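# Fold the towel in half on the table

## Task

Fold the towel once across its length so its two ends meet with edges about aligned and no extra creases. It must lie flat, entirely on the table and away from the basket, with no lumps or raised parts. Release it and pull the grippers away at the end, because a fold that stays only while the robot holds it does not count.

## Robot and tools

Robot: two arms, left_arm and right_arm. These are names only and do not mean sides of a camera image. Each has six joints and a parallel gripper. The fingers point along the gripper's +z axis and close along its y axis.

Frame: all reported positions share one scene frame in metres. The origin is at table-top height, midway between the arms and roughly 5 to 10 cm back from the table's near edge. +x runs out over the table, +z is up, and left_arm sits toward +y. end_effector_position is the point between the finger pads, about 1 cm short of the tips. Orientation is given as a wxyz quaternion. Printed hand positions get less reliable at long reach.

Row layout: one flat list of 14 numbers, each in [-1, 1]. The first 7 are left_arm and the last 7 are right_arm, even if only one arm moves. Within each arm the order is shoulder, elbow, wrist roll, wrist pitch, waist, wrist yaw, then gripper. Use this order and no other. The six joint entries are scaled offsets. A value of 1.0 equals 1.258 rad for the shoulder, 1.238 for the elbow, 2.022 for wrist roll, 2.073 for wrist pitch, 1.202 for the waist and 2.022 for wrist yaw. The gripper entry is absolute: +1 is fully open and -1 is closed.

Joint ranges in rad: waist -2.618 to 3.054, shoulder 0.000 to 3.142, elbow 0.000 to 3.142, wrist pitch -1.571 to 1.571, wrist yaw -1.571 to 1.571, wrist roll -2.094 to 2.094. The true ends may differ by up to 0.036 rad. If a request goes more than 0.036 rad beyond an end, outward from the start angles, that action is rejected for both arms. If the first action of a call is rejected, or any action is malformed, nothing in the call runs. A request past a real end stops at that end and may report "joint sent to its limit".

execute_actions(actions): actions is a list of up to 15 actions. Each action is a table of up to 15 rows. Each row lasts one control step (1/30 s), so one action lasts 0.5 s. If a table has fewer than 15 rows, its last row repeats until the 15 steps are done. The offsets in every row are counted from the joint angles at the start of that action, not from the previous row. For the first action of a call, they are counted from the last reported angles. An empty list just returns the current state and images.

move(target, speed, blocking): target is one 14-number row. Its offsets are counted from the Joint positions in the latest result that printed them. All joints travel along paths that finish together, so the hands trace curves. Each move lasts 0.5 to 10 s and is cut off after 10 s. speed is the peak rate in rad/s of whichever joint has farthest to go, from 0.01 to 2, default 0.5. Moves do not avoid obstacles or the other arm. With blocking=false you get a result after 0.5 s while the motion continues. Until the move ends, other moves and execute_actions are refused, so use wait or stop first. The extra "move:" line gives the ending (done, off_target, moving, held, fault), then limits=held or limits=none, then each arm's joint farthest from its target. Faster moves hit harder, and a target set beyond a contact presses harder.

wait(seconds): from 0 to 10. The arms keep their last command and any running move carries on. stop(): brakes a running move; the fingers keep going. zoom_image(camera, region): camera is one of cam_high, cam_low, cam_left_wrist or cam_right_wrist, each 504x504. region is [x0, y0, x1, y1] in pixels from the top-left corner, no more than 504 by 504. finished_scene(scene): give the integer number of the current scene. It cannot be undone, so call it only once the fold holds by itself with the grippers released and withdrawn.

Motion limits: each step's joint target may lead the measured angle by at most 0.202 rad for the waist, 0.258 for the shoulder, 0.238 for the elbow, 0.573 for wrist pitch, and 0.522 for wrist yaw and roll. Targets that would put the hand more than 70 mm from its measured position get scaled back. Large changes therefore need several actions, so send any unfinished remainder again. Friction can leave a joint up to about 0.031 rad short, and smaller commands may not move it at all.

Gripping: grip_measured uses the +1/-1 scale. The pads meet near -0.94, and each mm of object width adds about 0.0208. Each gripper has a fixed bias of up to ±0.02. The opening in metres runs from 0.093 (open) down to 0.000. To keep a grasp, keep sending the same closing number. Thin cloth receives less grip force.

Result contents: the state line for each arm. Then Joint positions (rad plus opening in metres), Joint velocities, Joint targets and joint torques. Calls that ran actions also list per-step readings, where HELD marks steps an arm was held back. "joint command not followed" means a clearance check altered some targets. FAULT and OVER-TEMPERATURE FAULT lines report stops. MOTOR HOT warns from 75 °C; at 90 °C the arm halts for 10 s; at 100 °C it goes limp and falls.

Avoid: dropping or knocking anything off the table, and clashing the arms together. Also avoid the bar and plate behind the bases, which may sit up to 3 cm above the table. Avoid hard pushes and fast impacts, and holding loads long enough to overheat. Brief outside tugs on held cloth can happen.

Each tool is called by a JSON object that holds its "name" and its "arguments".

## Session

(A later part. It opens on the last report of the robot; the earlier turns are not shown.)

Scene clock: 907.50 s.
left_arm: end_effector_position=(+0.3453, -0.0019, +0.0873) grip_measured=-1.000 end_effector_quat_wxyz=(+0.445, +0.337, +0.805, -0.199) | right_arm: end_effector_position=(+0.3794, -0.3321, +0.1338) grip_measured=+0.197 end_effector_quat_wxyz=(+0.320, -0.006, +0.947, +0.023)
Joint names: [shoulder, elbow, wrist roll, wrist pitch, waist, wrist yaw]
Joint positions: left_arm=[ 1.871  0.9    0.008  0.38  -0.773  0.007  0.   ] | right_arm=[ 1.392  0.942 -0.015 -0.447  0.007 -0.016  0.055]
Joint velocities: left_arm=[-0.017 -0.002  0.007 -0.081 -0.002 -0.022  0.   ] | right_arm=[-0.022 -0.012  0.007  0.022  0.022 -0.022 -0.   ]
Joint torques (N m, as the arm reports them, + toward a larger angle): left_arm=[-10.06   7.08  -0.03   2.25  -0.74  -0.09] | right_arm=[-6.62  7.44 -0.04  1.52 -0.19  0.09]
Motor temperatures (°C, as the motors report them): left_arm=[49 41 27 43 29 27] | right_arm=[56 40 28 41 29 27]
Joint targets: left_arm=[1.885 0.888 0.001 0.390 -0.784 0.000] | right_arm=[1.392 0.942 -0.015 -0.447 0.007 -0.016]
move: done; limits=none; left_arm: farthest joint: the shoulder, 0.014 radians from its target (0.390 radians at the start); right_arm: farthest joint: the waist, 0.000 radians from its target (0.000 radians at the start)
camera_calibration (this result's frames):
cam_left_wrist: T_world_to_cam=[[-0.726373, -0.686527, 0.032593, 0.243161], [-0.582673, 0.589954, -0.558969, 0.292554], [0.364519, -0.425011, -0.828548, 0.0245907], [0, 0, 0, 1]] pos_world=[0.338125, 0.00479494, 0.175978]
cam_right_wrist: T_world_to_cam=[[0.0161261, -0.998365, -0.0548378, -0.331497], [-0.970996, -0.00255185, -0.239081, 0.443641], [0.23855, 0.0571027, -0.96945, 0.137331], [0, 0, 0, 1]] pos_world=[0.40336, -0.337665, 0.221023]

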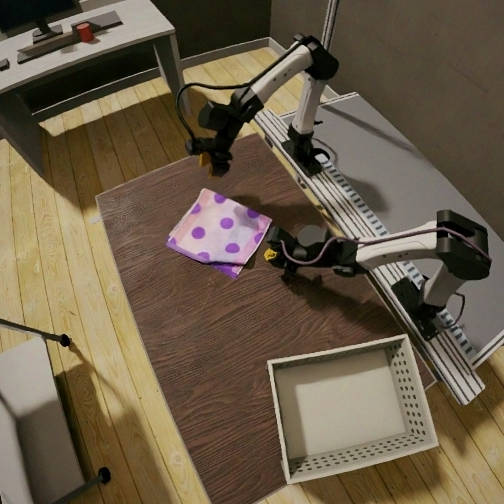

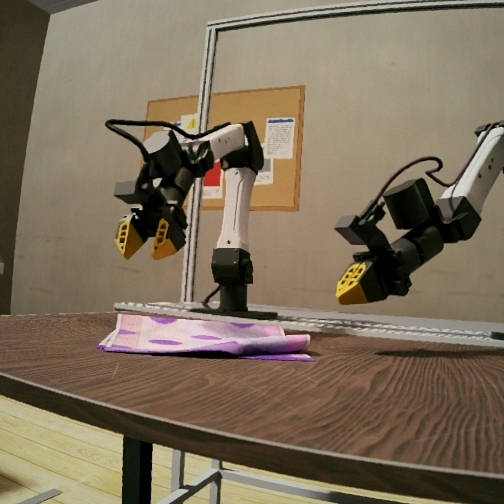

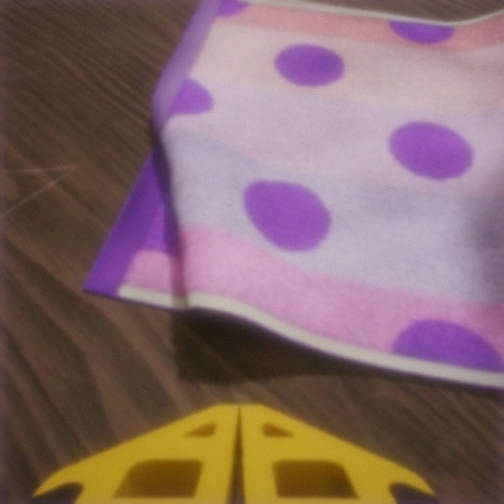

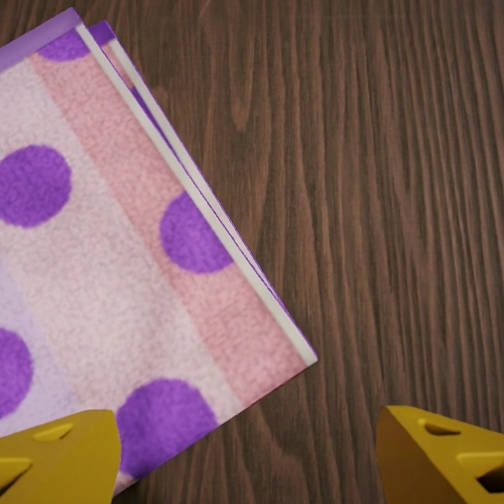

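{"name": "move", "arguments": {"target": [0.155,0,0,0.095,0.035,0,-1,0,0,0,0,0,0,0.2]}}

Scene clock: 917.10 s.
left_arm: end_effector_position=(+0.3668, +0.0015, +0.0371) grip_measured=-1.000 end_effector_quat_wxyz=(+0.449, +0.321, +0.812, -0.191) | right_arm: end_effector_position=(+0.3794, -0.3321, +0.1338) grip_measured=+0.197 end_effector_quat_wxyz=(+0.320, -0.006, +0.947, +0.023)
Joint names: [shoulder, elbow, wrist roll, wrist pitch, waist, wrist yaw]
Joint positions: left_arm=[ 2.057  0.9    0.008  0.567 -0.735  0.006  0.   ] | right_arm=[ 1.392  0.942 -0.015 -0.447  0.007 -0.016  0.055]
Joint velocities: left_arm=[-0.017  0.012 -0.022 -0.051 -0.002 -0.022  0.   ] | right_arm=[-0.022 -0.017 -0.051 -0.139 -0.007  0.007 -0.001]
Joint torques (N m, as the arm reports them, + toward a larger angle): left_arm=[-11.47   7.29   0.05   2.33   0.49  -0.02] | right_arm=[-6.63  7.44 -0.04  1.52 -0.19  0.1 ]
Motor temperatures (°C, as the motors report them): left_arm=[49 40 27 44 29 27] | right_arm=[55 40 28 41 29 27]
Joint targets: left_arm=[2.066 0.900 0.008 0.577 -0.731 0.006] | right_arm=[1.392 0.942 -0.015 -0.447 0.007 -0.016]
move: done; limits=none; left_arm: farthest joint: the wrist pitch, 0.010 radians from its target (0.196 radians at the start); right_arm: farthest joint: the waist, 0.000 radians from its target (0.000 radians at the start)
camera_calibration (this result's frames):
cam_left_wrist: T_world_to_cam=[[-0.69969, -0.713646, 0.0338175, 0.252941], [-0.604946, 0.566604, -0.559465, 0.28327], [0.380099, -0.41191, -0.828164, -0.0292063], [0, 0, 0, 1]] pos_world=[0.359445, 0.00797844, 0.125738]
cam_right_wrist: T_world_to_cam=[[0.0161261, -0.998365, -0.0548378, -0.331497], [-0.970996, -0.00255185, -0.239081, 0.443641], [0.23855, 0.0571027, -0.96945, 0.137331], [0, 0, 0, 1]] pos_world=[0.40336, -0.337665, 0.221023]

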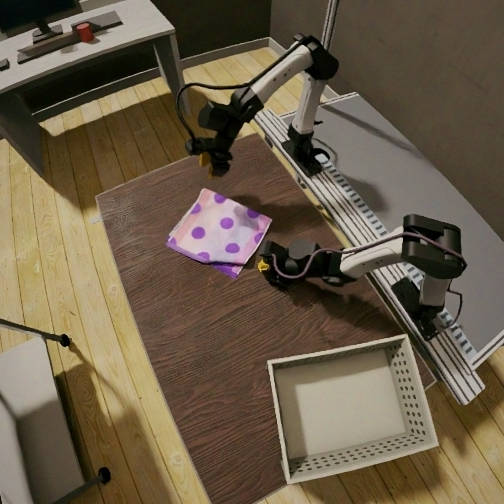

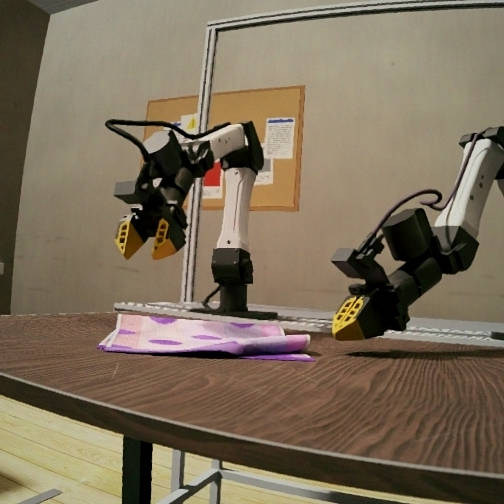

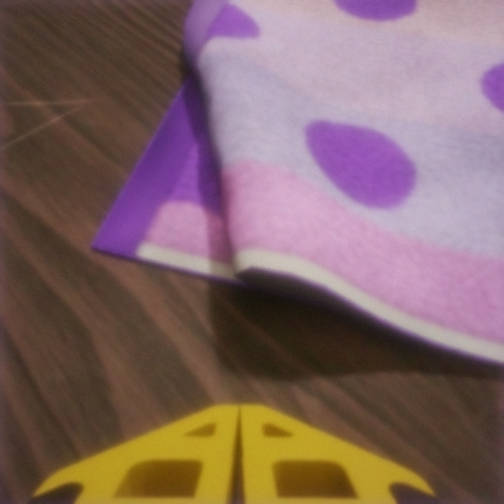

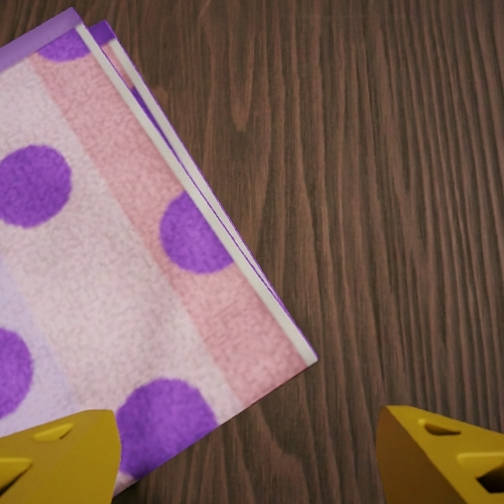

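{"name": "move", "arguments": {"target": [0.075,0.123,0,-0.032,-0.03,0,-1,0,0,0,0,0,0,0.2], "speed": 0.3}}

Scene clock: 928.97 s.
left_arm: end_effector_position=(+0.3796, -0.0285, +0.0403) grip_measured=-1.000 end_effector_quat_wxyz=(+0.450, +0.331, +0.806, -0.197) | right_arm: end_effector_position=(+0.3794, -0.3321, +0.1338) grip_measured=+0.197 end_effector_quat_wxyz=(+0.320, -0.006, +0.947, +0.023)
Joint names: [shoulder, elbow, wrist roll, wrist pitch, waist, wrist yaw]
Joint positions: left_arm=[ 2.131  1.037  0.008  0.512 -0.76   0.006  0.   ] | right_arm=[ 1.392  0.942 -0.015 -0.447  0.007 -0.016  0.055]
Joint velocities: left_arm=[-0.002 -0.007  0.095  0.007 -0.007 -0.007  0.   ] | right_arm=[ 0.017 -0.012 -0.022  0.022 -0.012  0.051 -0.   ]
Joint torques (N m, as the arm reports them, + toward a larger angle): left_arm=[-11.57   9.21   0.05   2.08  -0.73  -0.03] | right_arm=[-6.62  7.44 -0.04  1.52 -0.18  0.09]
Motor temperatures (°C, as the motors report them): left_arm=[50 40 27 45 29 27] | right_arm=[54 40 28 41 29 27]
Joint targets: left_arm=[2.152 1.052 0.008 0.501 -0.771 0.006] | right_arm=[1.392 0.942 -0.015 -0.447 0.007 -0.016]
move: done; limits=none; left_arm: farthest joint: the shoulder, 0.020 radians from its target (0.094 radians at the start); right_arm: farthest joint: the waist, 0.000 radians from its target (0.000 radians at the start)
camera_calibration (this result's frames):
cam_left_wrist: T_world_to_cam=[[-0.717237, -0.696061, 0.0327203, 0.247597], [-0.587171, 0.578415, -0.566274, 0.30366], [0.375235, -0.425365, -0.823567, -0.0424816], [0, 0, 0, 1]] pos_world=[0.371826, -0.0213689, 0.128867]
cam_right_wrist: T_world_to_cam=[[0.0161261, -0.998365, -0.0548378, -0.331497], [-0.970996, -0.00255185, -0.239081, 0.443641], [0.23855, 0.0571027, -0.96945, 0.137331], [0, 0, 0, 1]] pos_world=[0.40336, -0.337665, 0.221023]

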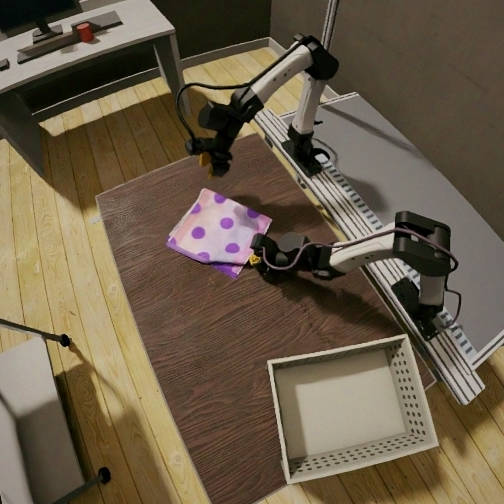

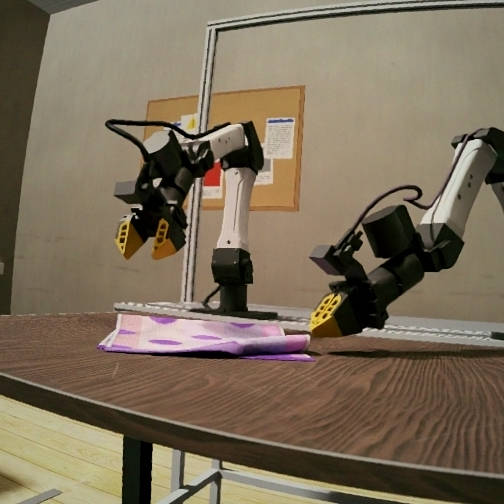

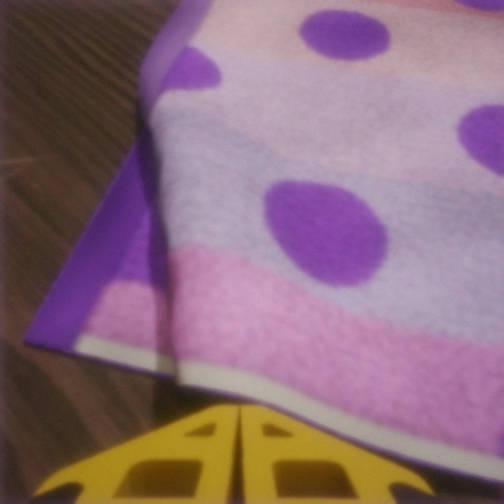

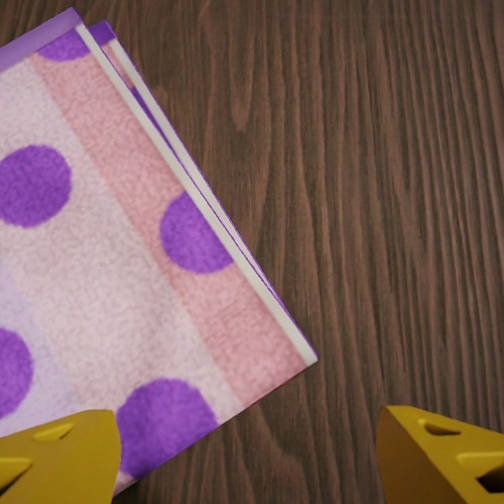

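{"name": "move", "arguments": {"target": [0.065,0,0,0.03,0.03,0,-1,0,0,0,0,0,0,0.2], "speed": 0.3}}

{"name": "zoom_image", "arguments": {"camera": "cam_low", "region": [220,270,400,380]}}

Scene clock: 937.17 s.
left_arm: end_effector_position=(+0.3908, -0.0184, +0.0193) grip_measured=-1.000 end_effector_quat_wxyz=(+0.448, +0.320, +0.813, -0.191) | right_arm: end_effector_position=(+0.3794, -0.3321, +0.1338) grip_measured=+0.197 end_effector_quat_wxyz=(+0.320, -0.006, +0.947, +0.023)
Joint names: [shoulder, elbow, wrist roll, wrist pitch, waist, wrist yaw]
Joint positions: left_arm=[ 2.193  1.037  0.008  0.565 -0.729  0.009  0.   ] | right_arm=[ 1.392  0.942 -0.015 -0.447  0.007 -0.016  0.055]
Joint velocities: left_arm=[ 0.002 -0.007 -0.022 -0.007  0.007 -0.095  0.   ] | right_arm=[-0.007 -0.002 -0.022 -0.022 -0.002  0.007 -0.   ]
Joint torques (N m, as the arm reports them, + toward a larger angle): left_arm=[-11.81   7.29   0.05   2.27   0.65  -0.05] | right_arm=[-6.62  7.43 -0.04  1.52 -0.19  0.09]
Motor temperatures (°C, as the motors report them): left_arm=[51 41 27 45 29 27] | right_arm=[53 41 28 41 29 27]
Joint targets: left_arm=[2.213 1.037 0.008 0.575 -0.724 0.007] | right_arm=[1.392 0.942 -0.015 -0.447 0.007 -0.016]
move: done; limits=none; left_arm: farthest joint: the shoulder, 0.020 radians from its target (0.082 radians at the start); right_arm: farthest joint: the waist, 0.000 radians from its target (0.000 radians at the start)
camera_calibration (this result's frames):
cam_left_wrist: T_world_to_cam=[[-0.69707, -0.71612, 0.0355757, 0.255029], [-0.608273, 0.564365, -0.558118, 0.300304], [0.379602, -0.410687, -0.828998, -0.061044], [0, 0, 0, 1]] pos_world=[0.383612, -0.0119196, 0.107927]
cam_right_wrist: T_world_to_cam=[[0.0161261, -0.998365, -0.0548378, -0.331497], [-0.970996, -0.00255185, -0.239081, 0.443641], [0.23855, 0.0571027, -0.96945, 0.137331], [0, 0, 0, 1]] pos_world=[0.40336, -0.337665, 0.221023]

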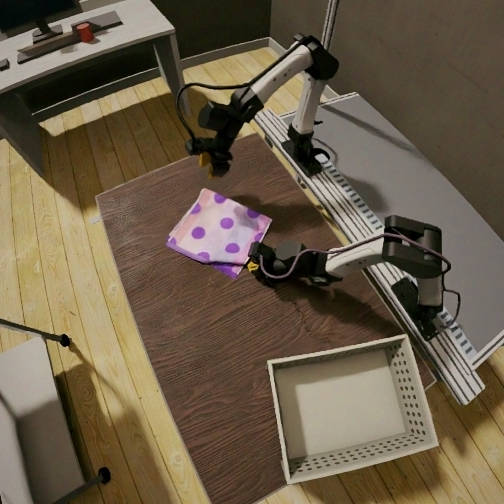

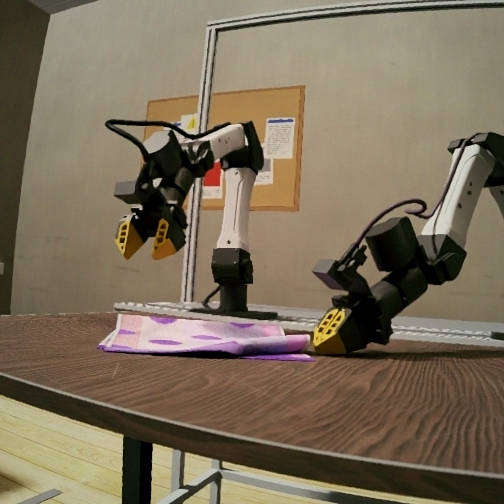

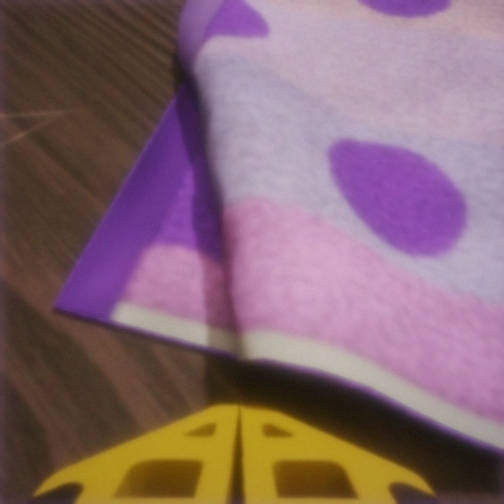

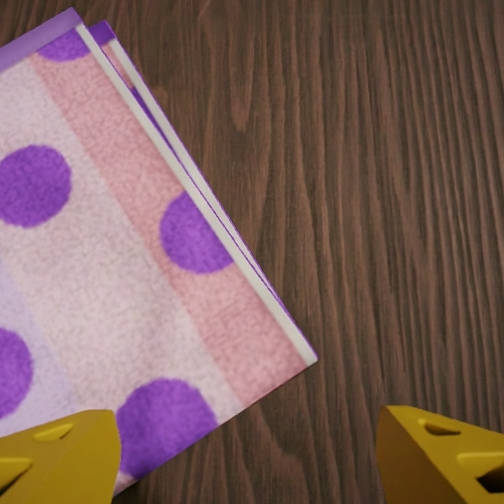

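Region (220, 270, 400, 380) of cam_low's 504x504 image, scaled by 2.800, with more detail than that image has.

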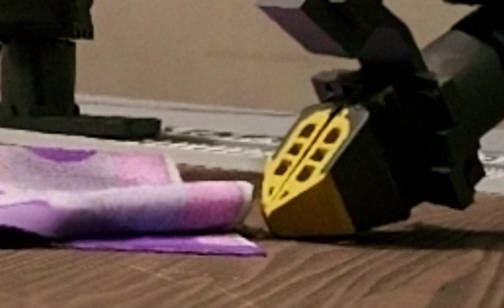

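{"name": "move", "arguments": {"target": [0.0,0,0,0,-0.03,0,-1,0,0,0,0,0,0,0.2], "speed": 0.3}}

{"name": "move", "arguments": {"target": [0.065,0.13,0,-0.03,0,0,-1,0,0,0,0,0,0,0.2], "speed": 0.2}}

Scene clock: 946.83 s.
left_arm: end_effector_position=(+0.3813, -0.0283, +0.0197) grip_measured=-1.000 end_effector_quat_wxyz=(+0.446, +0.330, +0.808, -0.196) | right_arm: end_effector_position=(+0.3794, -0.3321, +0.1338) grip_measured=+0.197 end_effector_quat_wxyz=(+0.320, -0.006, +0.947, +0.023)
Joint names: [shoulder, elbow, wrist roll, wrist pitch, waist, wrist yaw]
Joint positions: left_arm=[ 2.193  1.037  0.008  0.565 -0.755  0.009  0.   ] | right_arm=[ 1.392  0.942 -0.015 -0.447  0.007 -0.016  0.055]
Joint velocities: left_arm=[ 0.007 -0.012  0.066  0.022 -0.007 -0.007  0.   ] | right_arm=[ 0.012  0.002 -0.051  0.007 -0.002 -0.051 -0.001]
Joint torques (N m, as the arm reports them, + toward a larger angle): left_arm=[-13.6    7.32   0.05   2.2   -0.48  -0.03] | right_arm=[-6.62  7.43 -0.04  1.52 -0.19  0.1 ]
Motor temperatures (°C, as the motors report them): left_arm=[51 41 27 45 29 27] | right_arm=[52 41 28 41 29 27]
Joint targets: left_arm=[2.193 1.037 0.008 0.565 -0.765 0.009] | right_arm=[1.392 0.942 -0.015 -0.447 0.007 -0.016]
move: done; limits=none; left_arm: farthest joint: the waist, 0.010 radians from its target (0.036 radians at the start); right_arm: farthest joint: the waist, 0.000 radians from its target (0.000 radians at the start)
camera_calibration (this result's frames):
cam_left_wrist: T_world_to_cam=[[-0.715434, -0.697824, 0.0345751, 0.248856], [-0.59266, 0.579921, -0.558968, 0.294867], [0.37001, -0.420396, -0.828468, -0.0577987], [0, 0, 0, 1]] pos_world=[0.374182, -0.0216406, 0.108333]
cam_right_wrist: T_world_to_cam=[[0.0161261, -0.998365, -0.0548378, -0.331497], [-0.970996, -0.00255185, -0.239081, 0.443641], [0.23855, 0.0571027, -0.96945, 0.137331], [0, 0, 0, 1]] pos_world=[0.40336, -0.337665, 0.221023]

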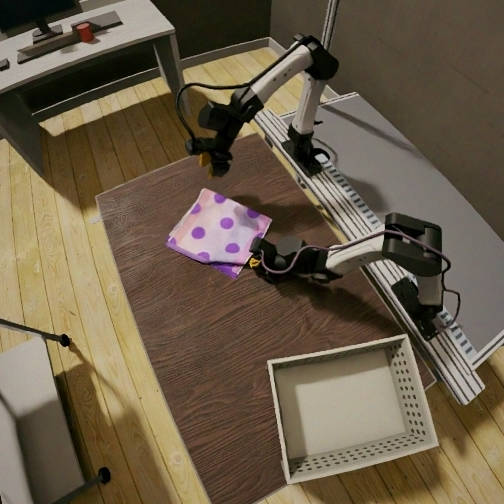

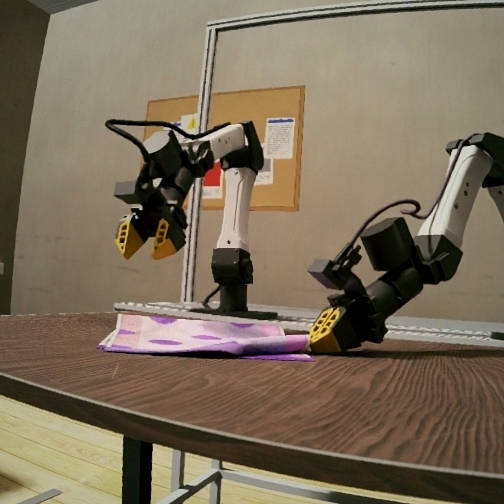

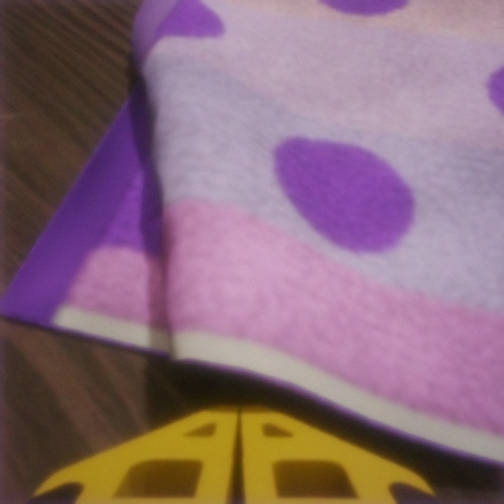

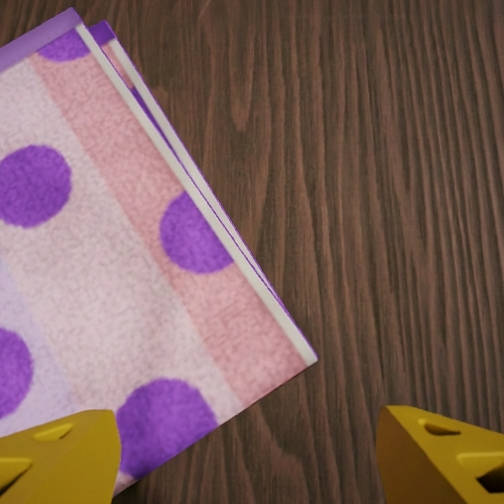

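Scene clock: 948.20 s.
left_arm: end_effector_position=(+0.4054, -0.0516, +0.0328) grip_measured=-1.000 end_effector_quat_wxyz=(+0.461, +0.327, +0.800, -0.202) | right_arm: end_effector_position=(+0.3794, -0.3321, +0.1338) grip_measured=+0.197 end_effector_quat_wxyz=(+0.320, -0.006, +0.947, +0.023)
Joint names: [shoulder, elbow, wrist roll, wrist pitch, waist, wrist yaw]
Joint positions: left_arm=[ 2.252  1.183  0.008  0.514 -0.755  0.009  0.   ] | right_arm=[ 1.392  0.942 -0.015 -0.447  0.007 -0.016  0.055]
Joint velocities: left_arm=[-0.007  0.002 -0.007 -0.007  0.007  0.007  0.   ] | right_arm=[ 0.002 -0.002 -0.007 -0.022  0.002  0.007 -0.001]
Joint torques (N m, as the arm reports them, + toward a larger angle): left_arm=[-12.72   9.28   0.04   2.14   0.16  -0.02] | right_arm=[-6.62  7.44 -0.04  1.52 -0.19  0.1 ]
Motor temperatures (°C, as the motors report them): left_arm=[51 41 27 45 29 27] | right_arm=[52 41 28 41 29 27]
Joint targets: left_arm=[2.274 1.198 0.008 0.503 -0.755 0.009] | right_arm=[1.392 0.942 -0.015 -0.447 0.007 -0.016]
move: off_target (left_arm); limits=none; left_arm: farthest joint: the shoulder, 0.023 radians from its target (0.082 radians at the start); right_arm: farthest joint: the waist, 0.000 radians from its target (0.000 radians at the start)
camera_calibration (this result's frames):
cam_left_wrist: T_world_to_cam=[[-0.715703, -0.697585, 0.0338189, 0.249565], [-0.578492, 0.564994, -0.588327, 0.324375], [0.391301, -0.440631, -0.807916, -0.075971], [0, 0, 0, 1]] pos_world=[0.39599, -0.0426521, 0.12102]
cam_right_wrist: T_world_to_cam=[[0.0161261, -0.998365, -0.0548378, -0.331497], [-0.970996, -0.00255185, -0.239081, 0.443641], [0.23855, 0.0571027, -0.96945, 0.137331], [0, 0, 0, 1]] pos_world=[0.40336, -0.337665, 0.221023]

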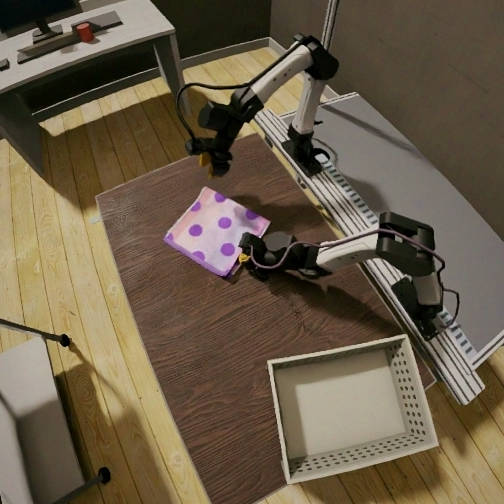

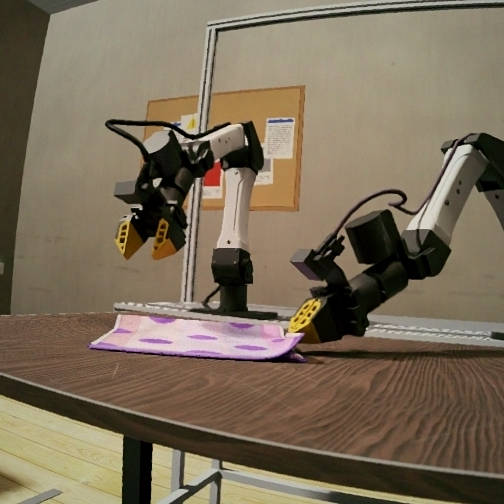

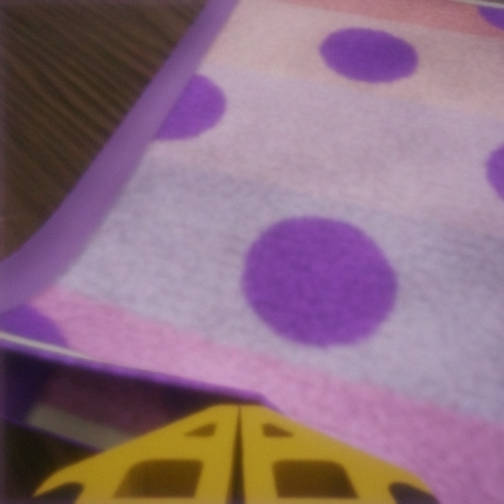

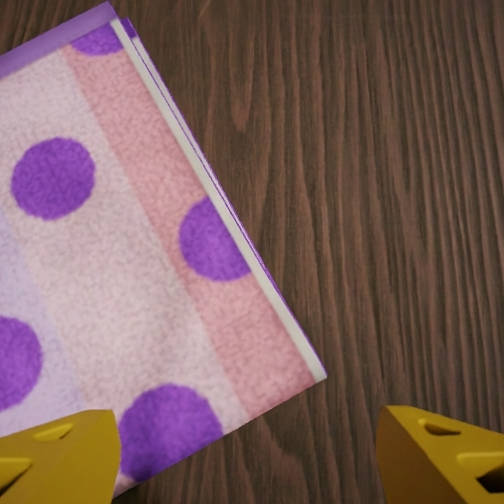

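The flap popped out. Retract.

{"name": "move", "arguments": {"target": [-0.12,-0.14,0,0,0,0,-1,0,0,0,0,0,0,0.2], "speed": 0.4}}

{"name": "move", "arguments": {"target": [-0.6,-0.25,0,-0.4,0,0,0.2,0,0,0,0,0,0,0.2], "speed": 0.8}}

{"name": "zoom_image", "arguments": {"camera": "cam_high", "region": [140,150,320,330]}}

{"name": "zoom_image", "arguments": {"camera": "cam_low", "region": [60,250,360,400]}}

Scene clock: 956.17 s.
left_arm: end_effector_position=(+0.3802, -0.0262, +0.0493) grip_measured=-1.000 end_effector_quat_wxyz=(+0.456, +0.328, +0.803, -0.200) | right_arm: end_effector_position=(+0.3794, -0.3321, +0.1338) grip_measured=+0.197 end_effector_quat_wxyz=(+0.320, -0.006, +0.947, +0.023)
Joint names: [shoulder, elbow, wrist roll, wrist pitch, waist, wrist yaw]
Joint positions: left_arm=[ 2.106  1.026  0.008  0.514 -0.755  0.009  0.   ] | right_arm=[ 1.392  0.942 -0.015 -0.447  0.007 -0.016  0.055]
Joint velocities: left_arm=[-0.002  0.002  0.007  0.007  0.002 -0.051  0.   ] | right_arm=[-0.007  0.017  0.022  0.066  0.002 -0.051  0.001]
Joint torques (N m, as the arm reports them, + toward a larger angle): left_arm=[-13.63   6.12   0.04   2.23   0.15  -0.03] | right_arm=[-6.62  7.44 -0.04  1.52 -0.19  0.09]
Motor temperatures (°C, as the motors report them): left_arm=[52 41 27 45 29 27] | right_arm=[52 41 28 41 29 27]
Joint targets: left_arm=[2.101 1.009 0.008 0.515 -0.755 0.009] | right_arm=[1.392 0.942 -0.015 -0.447 0.007 -0.016]
move: done; limits=none; left_arm: farthest joint: the elbow, 0.016 radians from its target (0.173 radians at the start); right_arm: farthest joint: the waist, 0.000 radians from its target (0.000 radians at the start)
camera_calibration (this result's frames):
cam_left_wrist: T_world_to_cam=[[-0.715622, -0.697657, 0.0340535, 0.248601], [-0.582944, 0.569677, -0.579348, 0.306542], [0.384787, -0.434446, -0.814368, -0.0386161], [0, 0, 0, 1]] pos_world=[0.37146, -0.0179683, 0.137681]
cam_right_wrist: T_world_to_cam=[[0.0161261, -0.998365, -0.0548378, -0.331497], [-0.970996, -0.00255185, -0.239081, 0.443641], [0.23855, 0.0571027, -0.96945, 0.137331], [0, 0, 0, 1]] pos_world=[0.40336, -0.337665, 0.221023]

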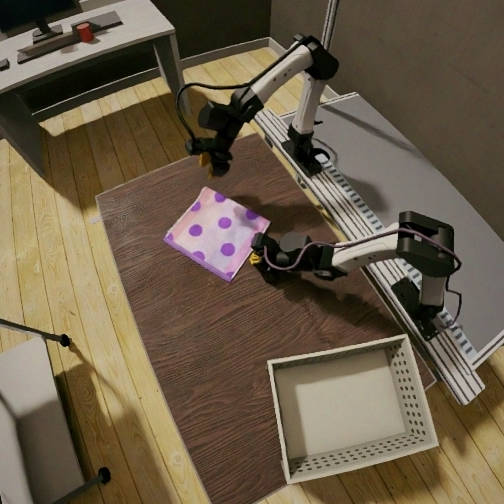

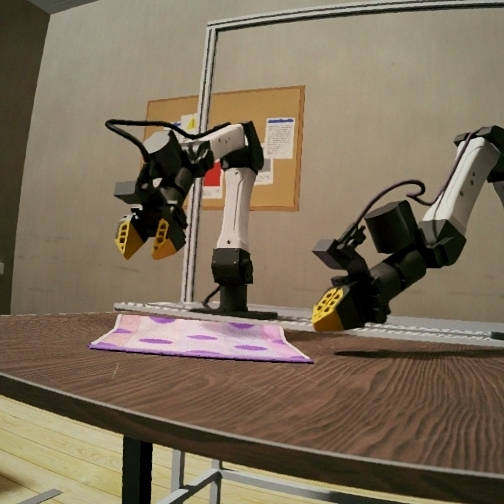

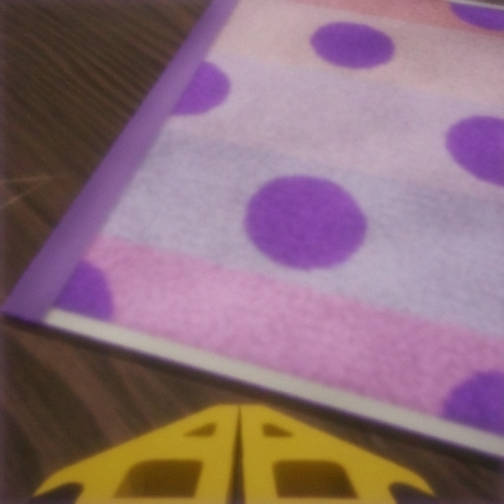

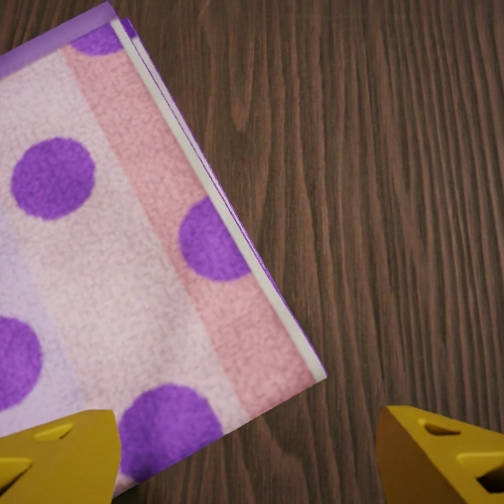

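Scene clock: 958.03 s.
left_arm: end_effector_position=(+0.2476, +0.1059, +0.1022) grip_measured=+0.197 end_effector_quat_wxyz=(+0.303, +0.358, +0.872, -0.139) | right_arm: end_effector_position=(+0.3794, -0.3321, +0.1338) grip_measured=+0.197 end_effector_quat_wxyz=(+0.320, -0.006, +0.947, +0.023)
Joint names: [shoulder, elbow, wrist roll, wrist pitch, waist, wrist yaw]
Joint positions: left_arm=[ 1.356  0.733  0.008 -0.307 -0.755  0.009  0.055] | right_arm=[ 1.392  0.942 -0.015 -0.447  0.007 -0.016  0.055]
Joint velocities: left_arm=[-0.012 -0.022  0.022  0.007  0.007 -0.051  0.   ] | right_arm=[-0.027  0.002 -0.022 -0.007  0.012 -0.037 -0.002]
Joint torques (N m, as the arm reports them, + toward a larger angle): left_arm=[-6.51  7.55  0.05  1.67  0.2  -0.02] | right_arm=[-6.63  7.44 -0.04  1.52 -0.19  0.1 ]
Motor temperatures (°C, as the motors report them): left_arm=[52 41 27 45 29 27] | right_arm=[52 41 28 41 29 27]
Joint targets: left_arm=[1.351 0.716 0.008 -0.315 -0.755 0.009] | right_arm=[1.392 0.942 -0.015 -0.447 0.007 -0.016]
move: done; limits=none; left_arm: farthest joint: the elbow, 0.016 radians from its target (0.309 radians at the start); right_arm: farthest joint: the waist, 0.000 radians from its target (0.000 radians at the start)
camera_calibration (this result's frames):
cam_left_wrist: T_world_to_cam=[[-0.712007, -0.700978, 0.0409441, 0.242869], [-0.686396, 0.682534, -0.251014, 0.164736], [0.14801, -0.206828, -0.967117, 0.163041], [0, 0, 0, 1]] pos_world=[0.261867, 0.0915293, 0.189087]
cam_right_wrist: T_world_to_cam=[[0.0161261, -0.998365, -0.0548378, -0.331497], [-0.970996, -0.00255185, -0.239081, 0.443641], [0.23855, 0.0571027, -0.96945, 0.137331], [0, 0, 0, 1]] pos_world=[0.40336, -0.337665, 0.221023]

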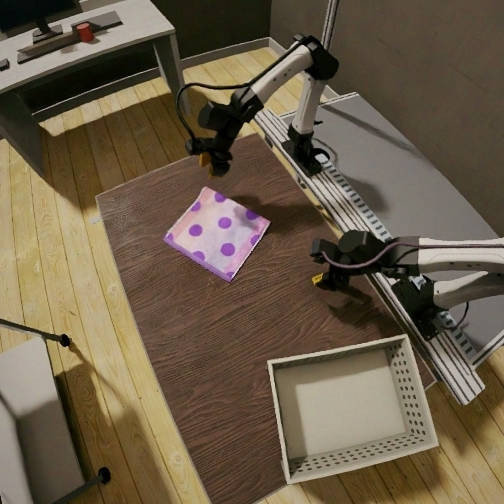

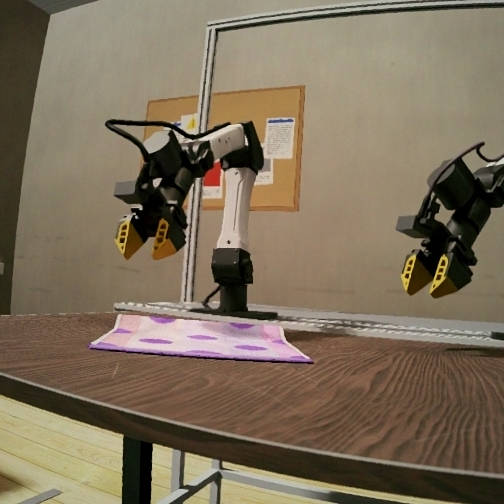

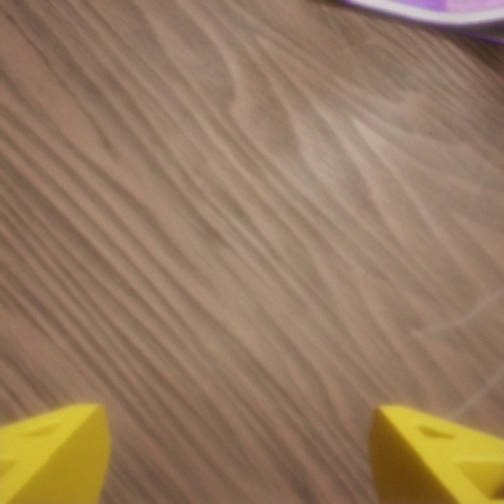

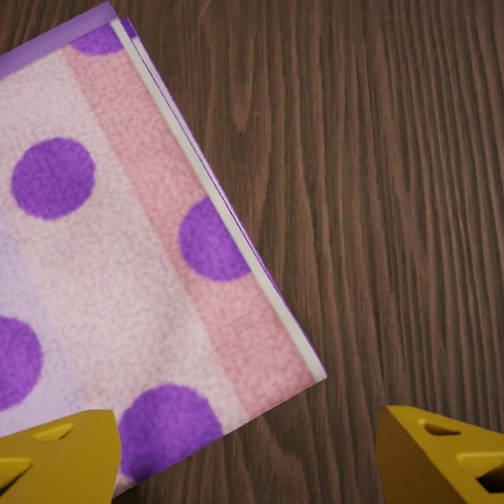

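Region (140, 150, 320, 330) of cam_high's 504x504 image, scaled by 2.800, with more detail than that image has.

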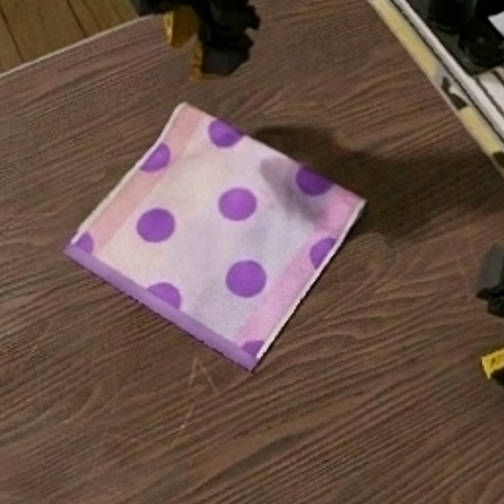

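Region (60, 250, 360, 400) of cam_low's 504x504 image, scaled by 1.680, with more detail than that image has.

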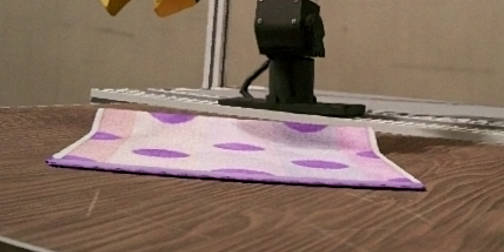

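{"name": "finished_scene", "arguments": {"scene": 1}}

The scene is finished: the task was done.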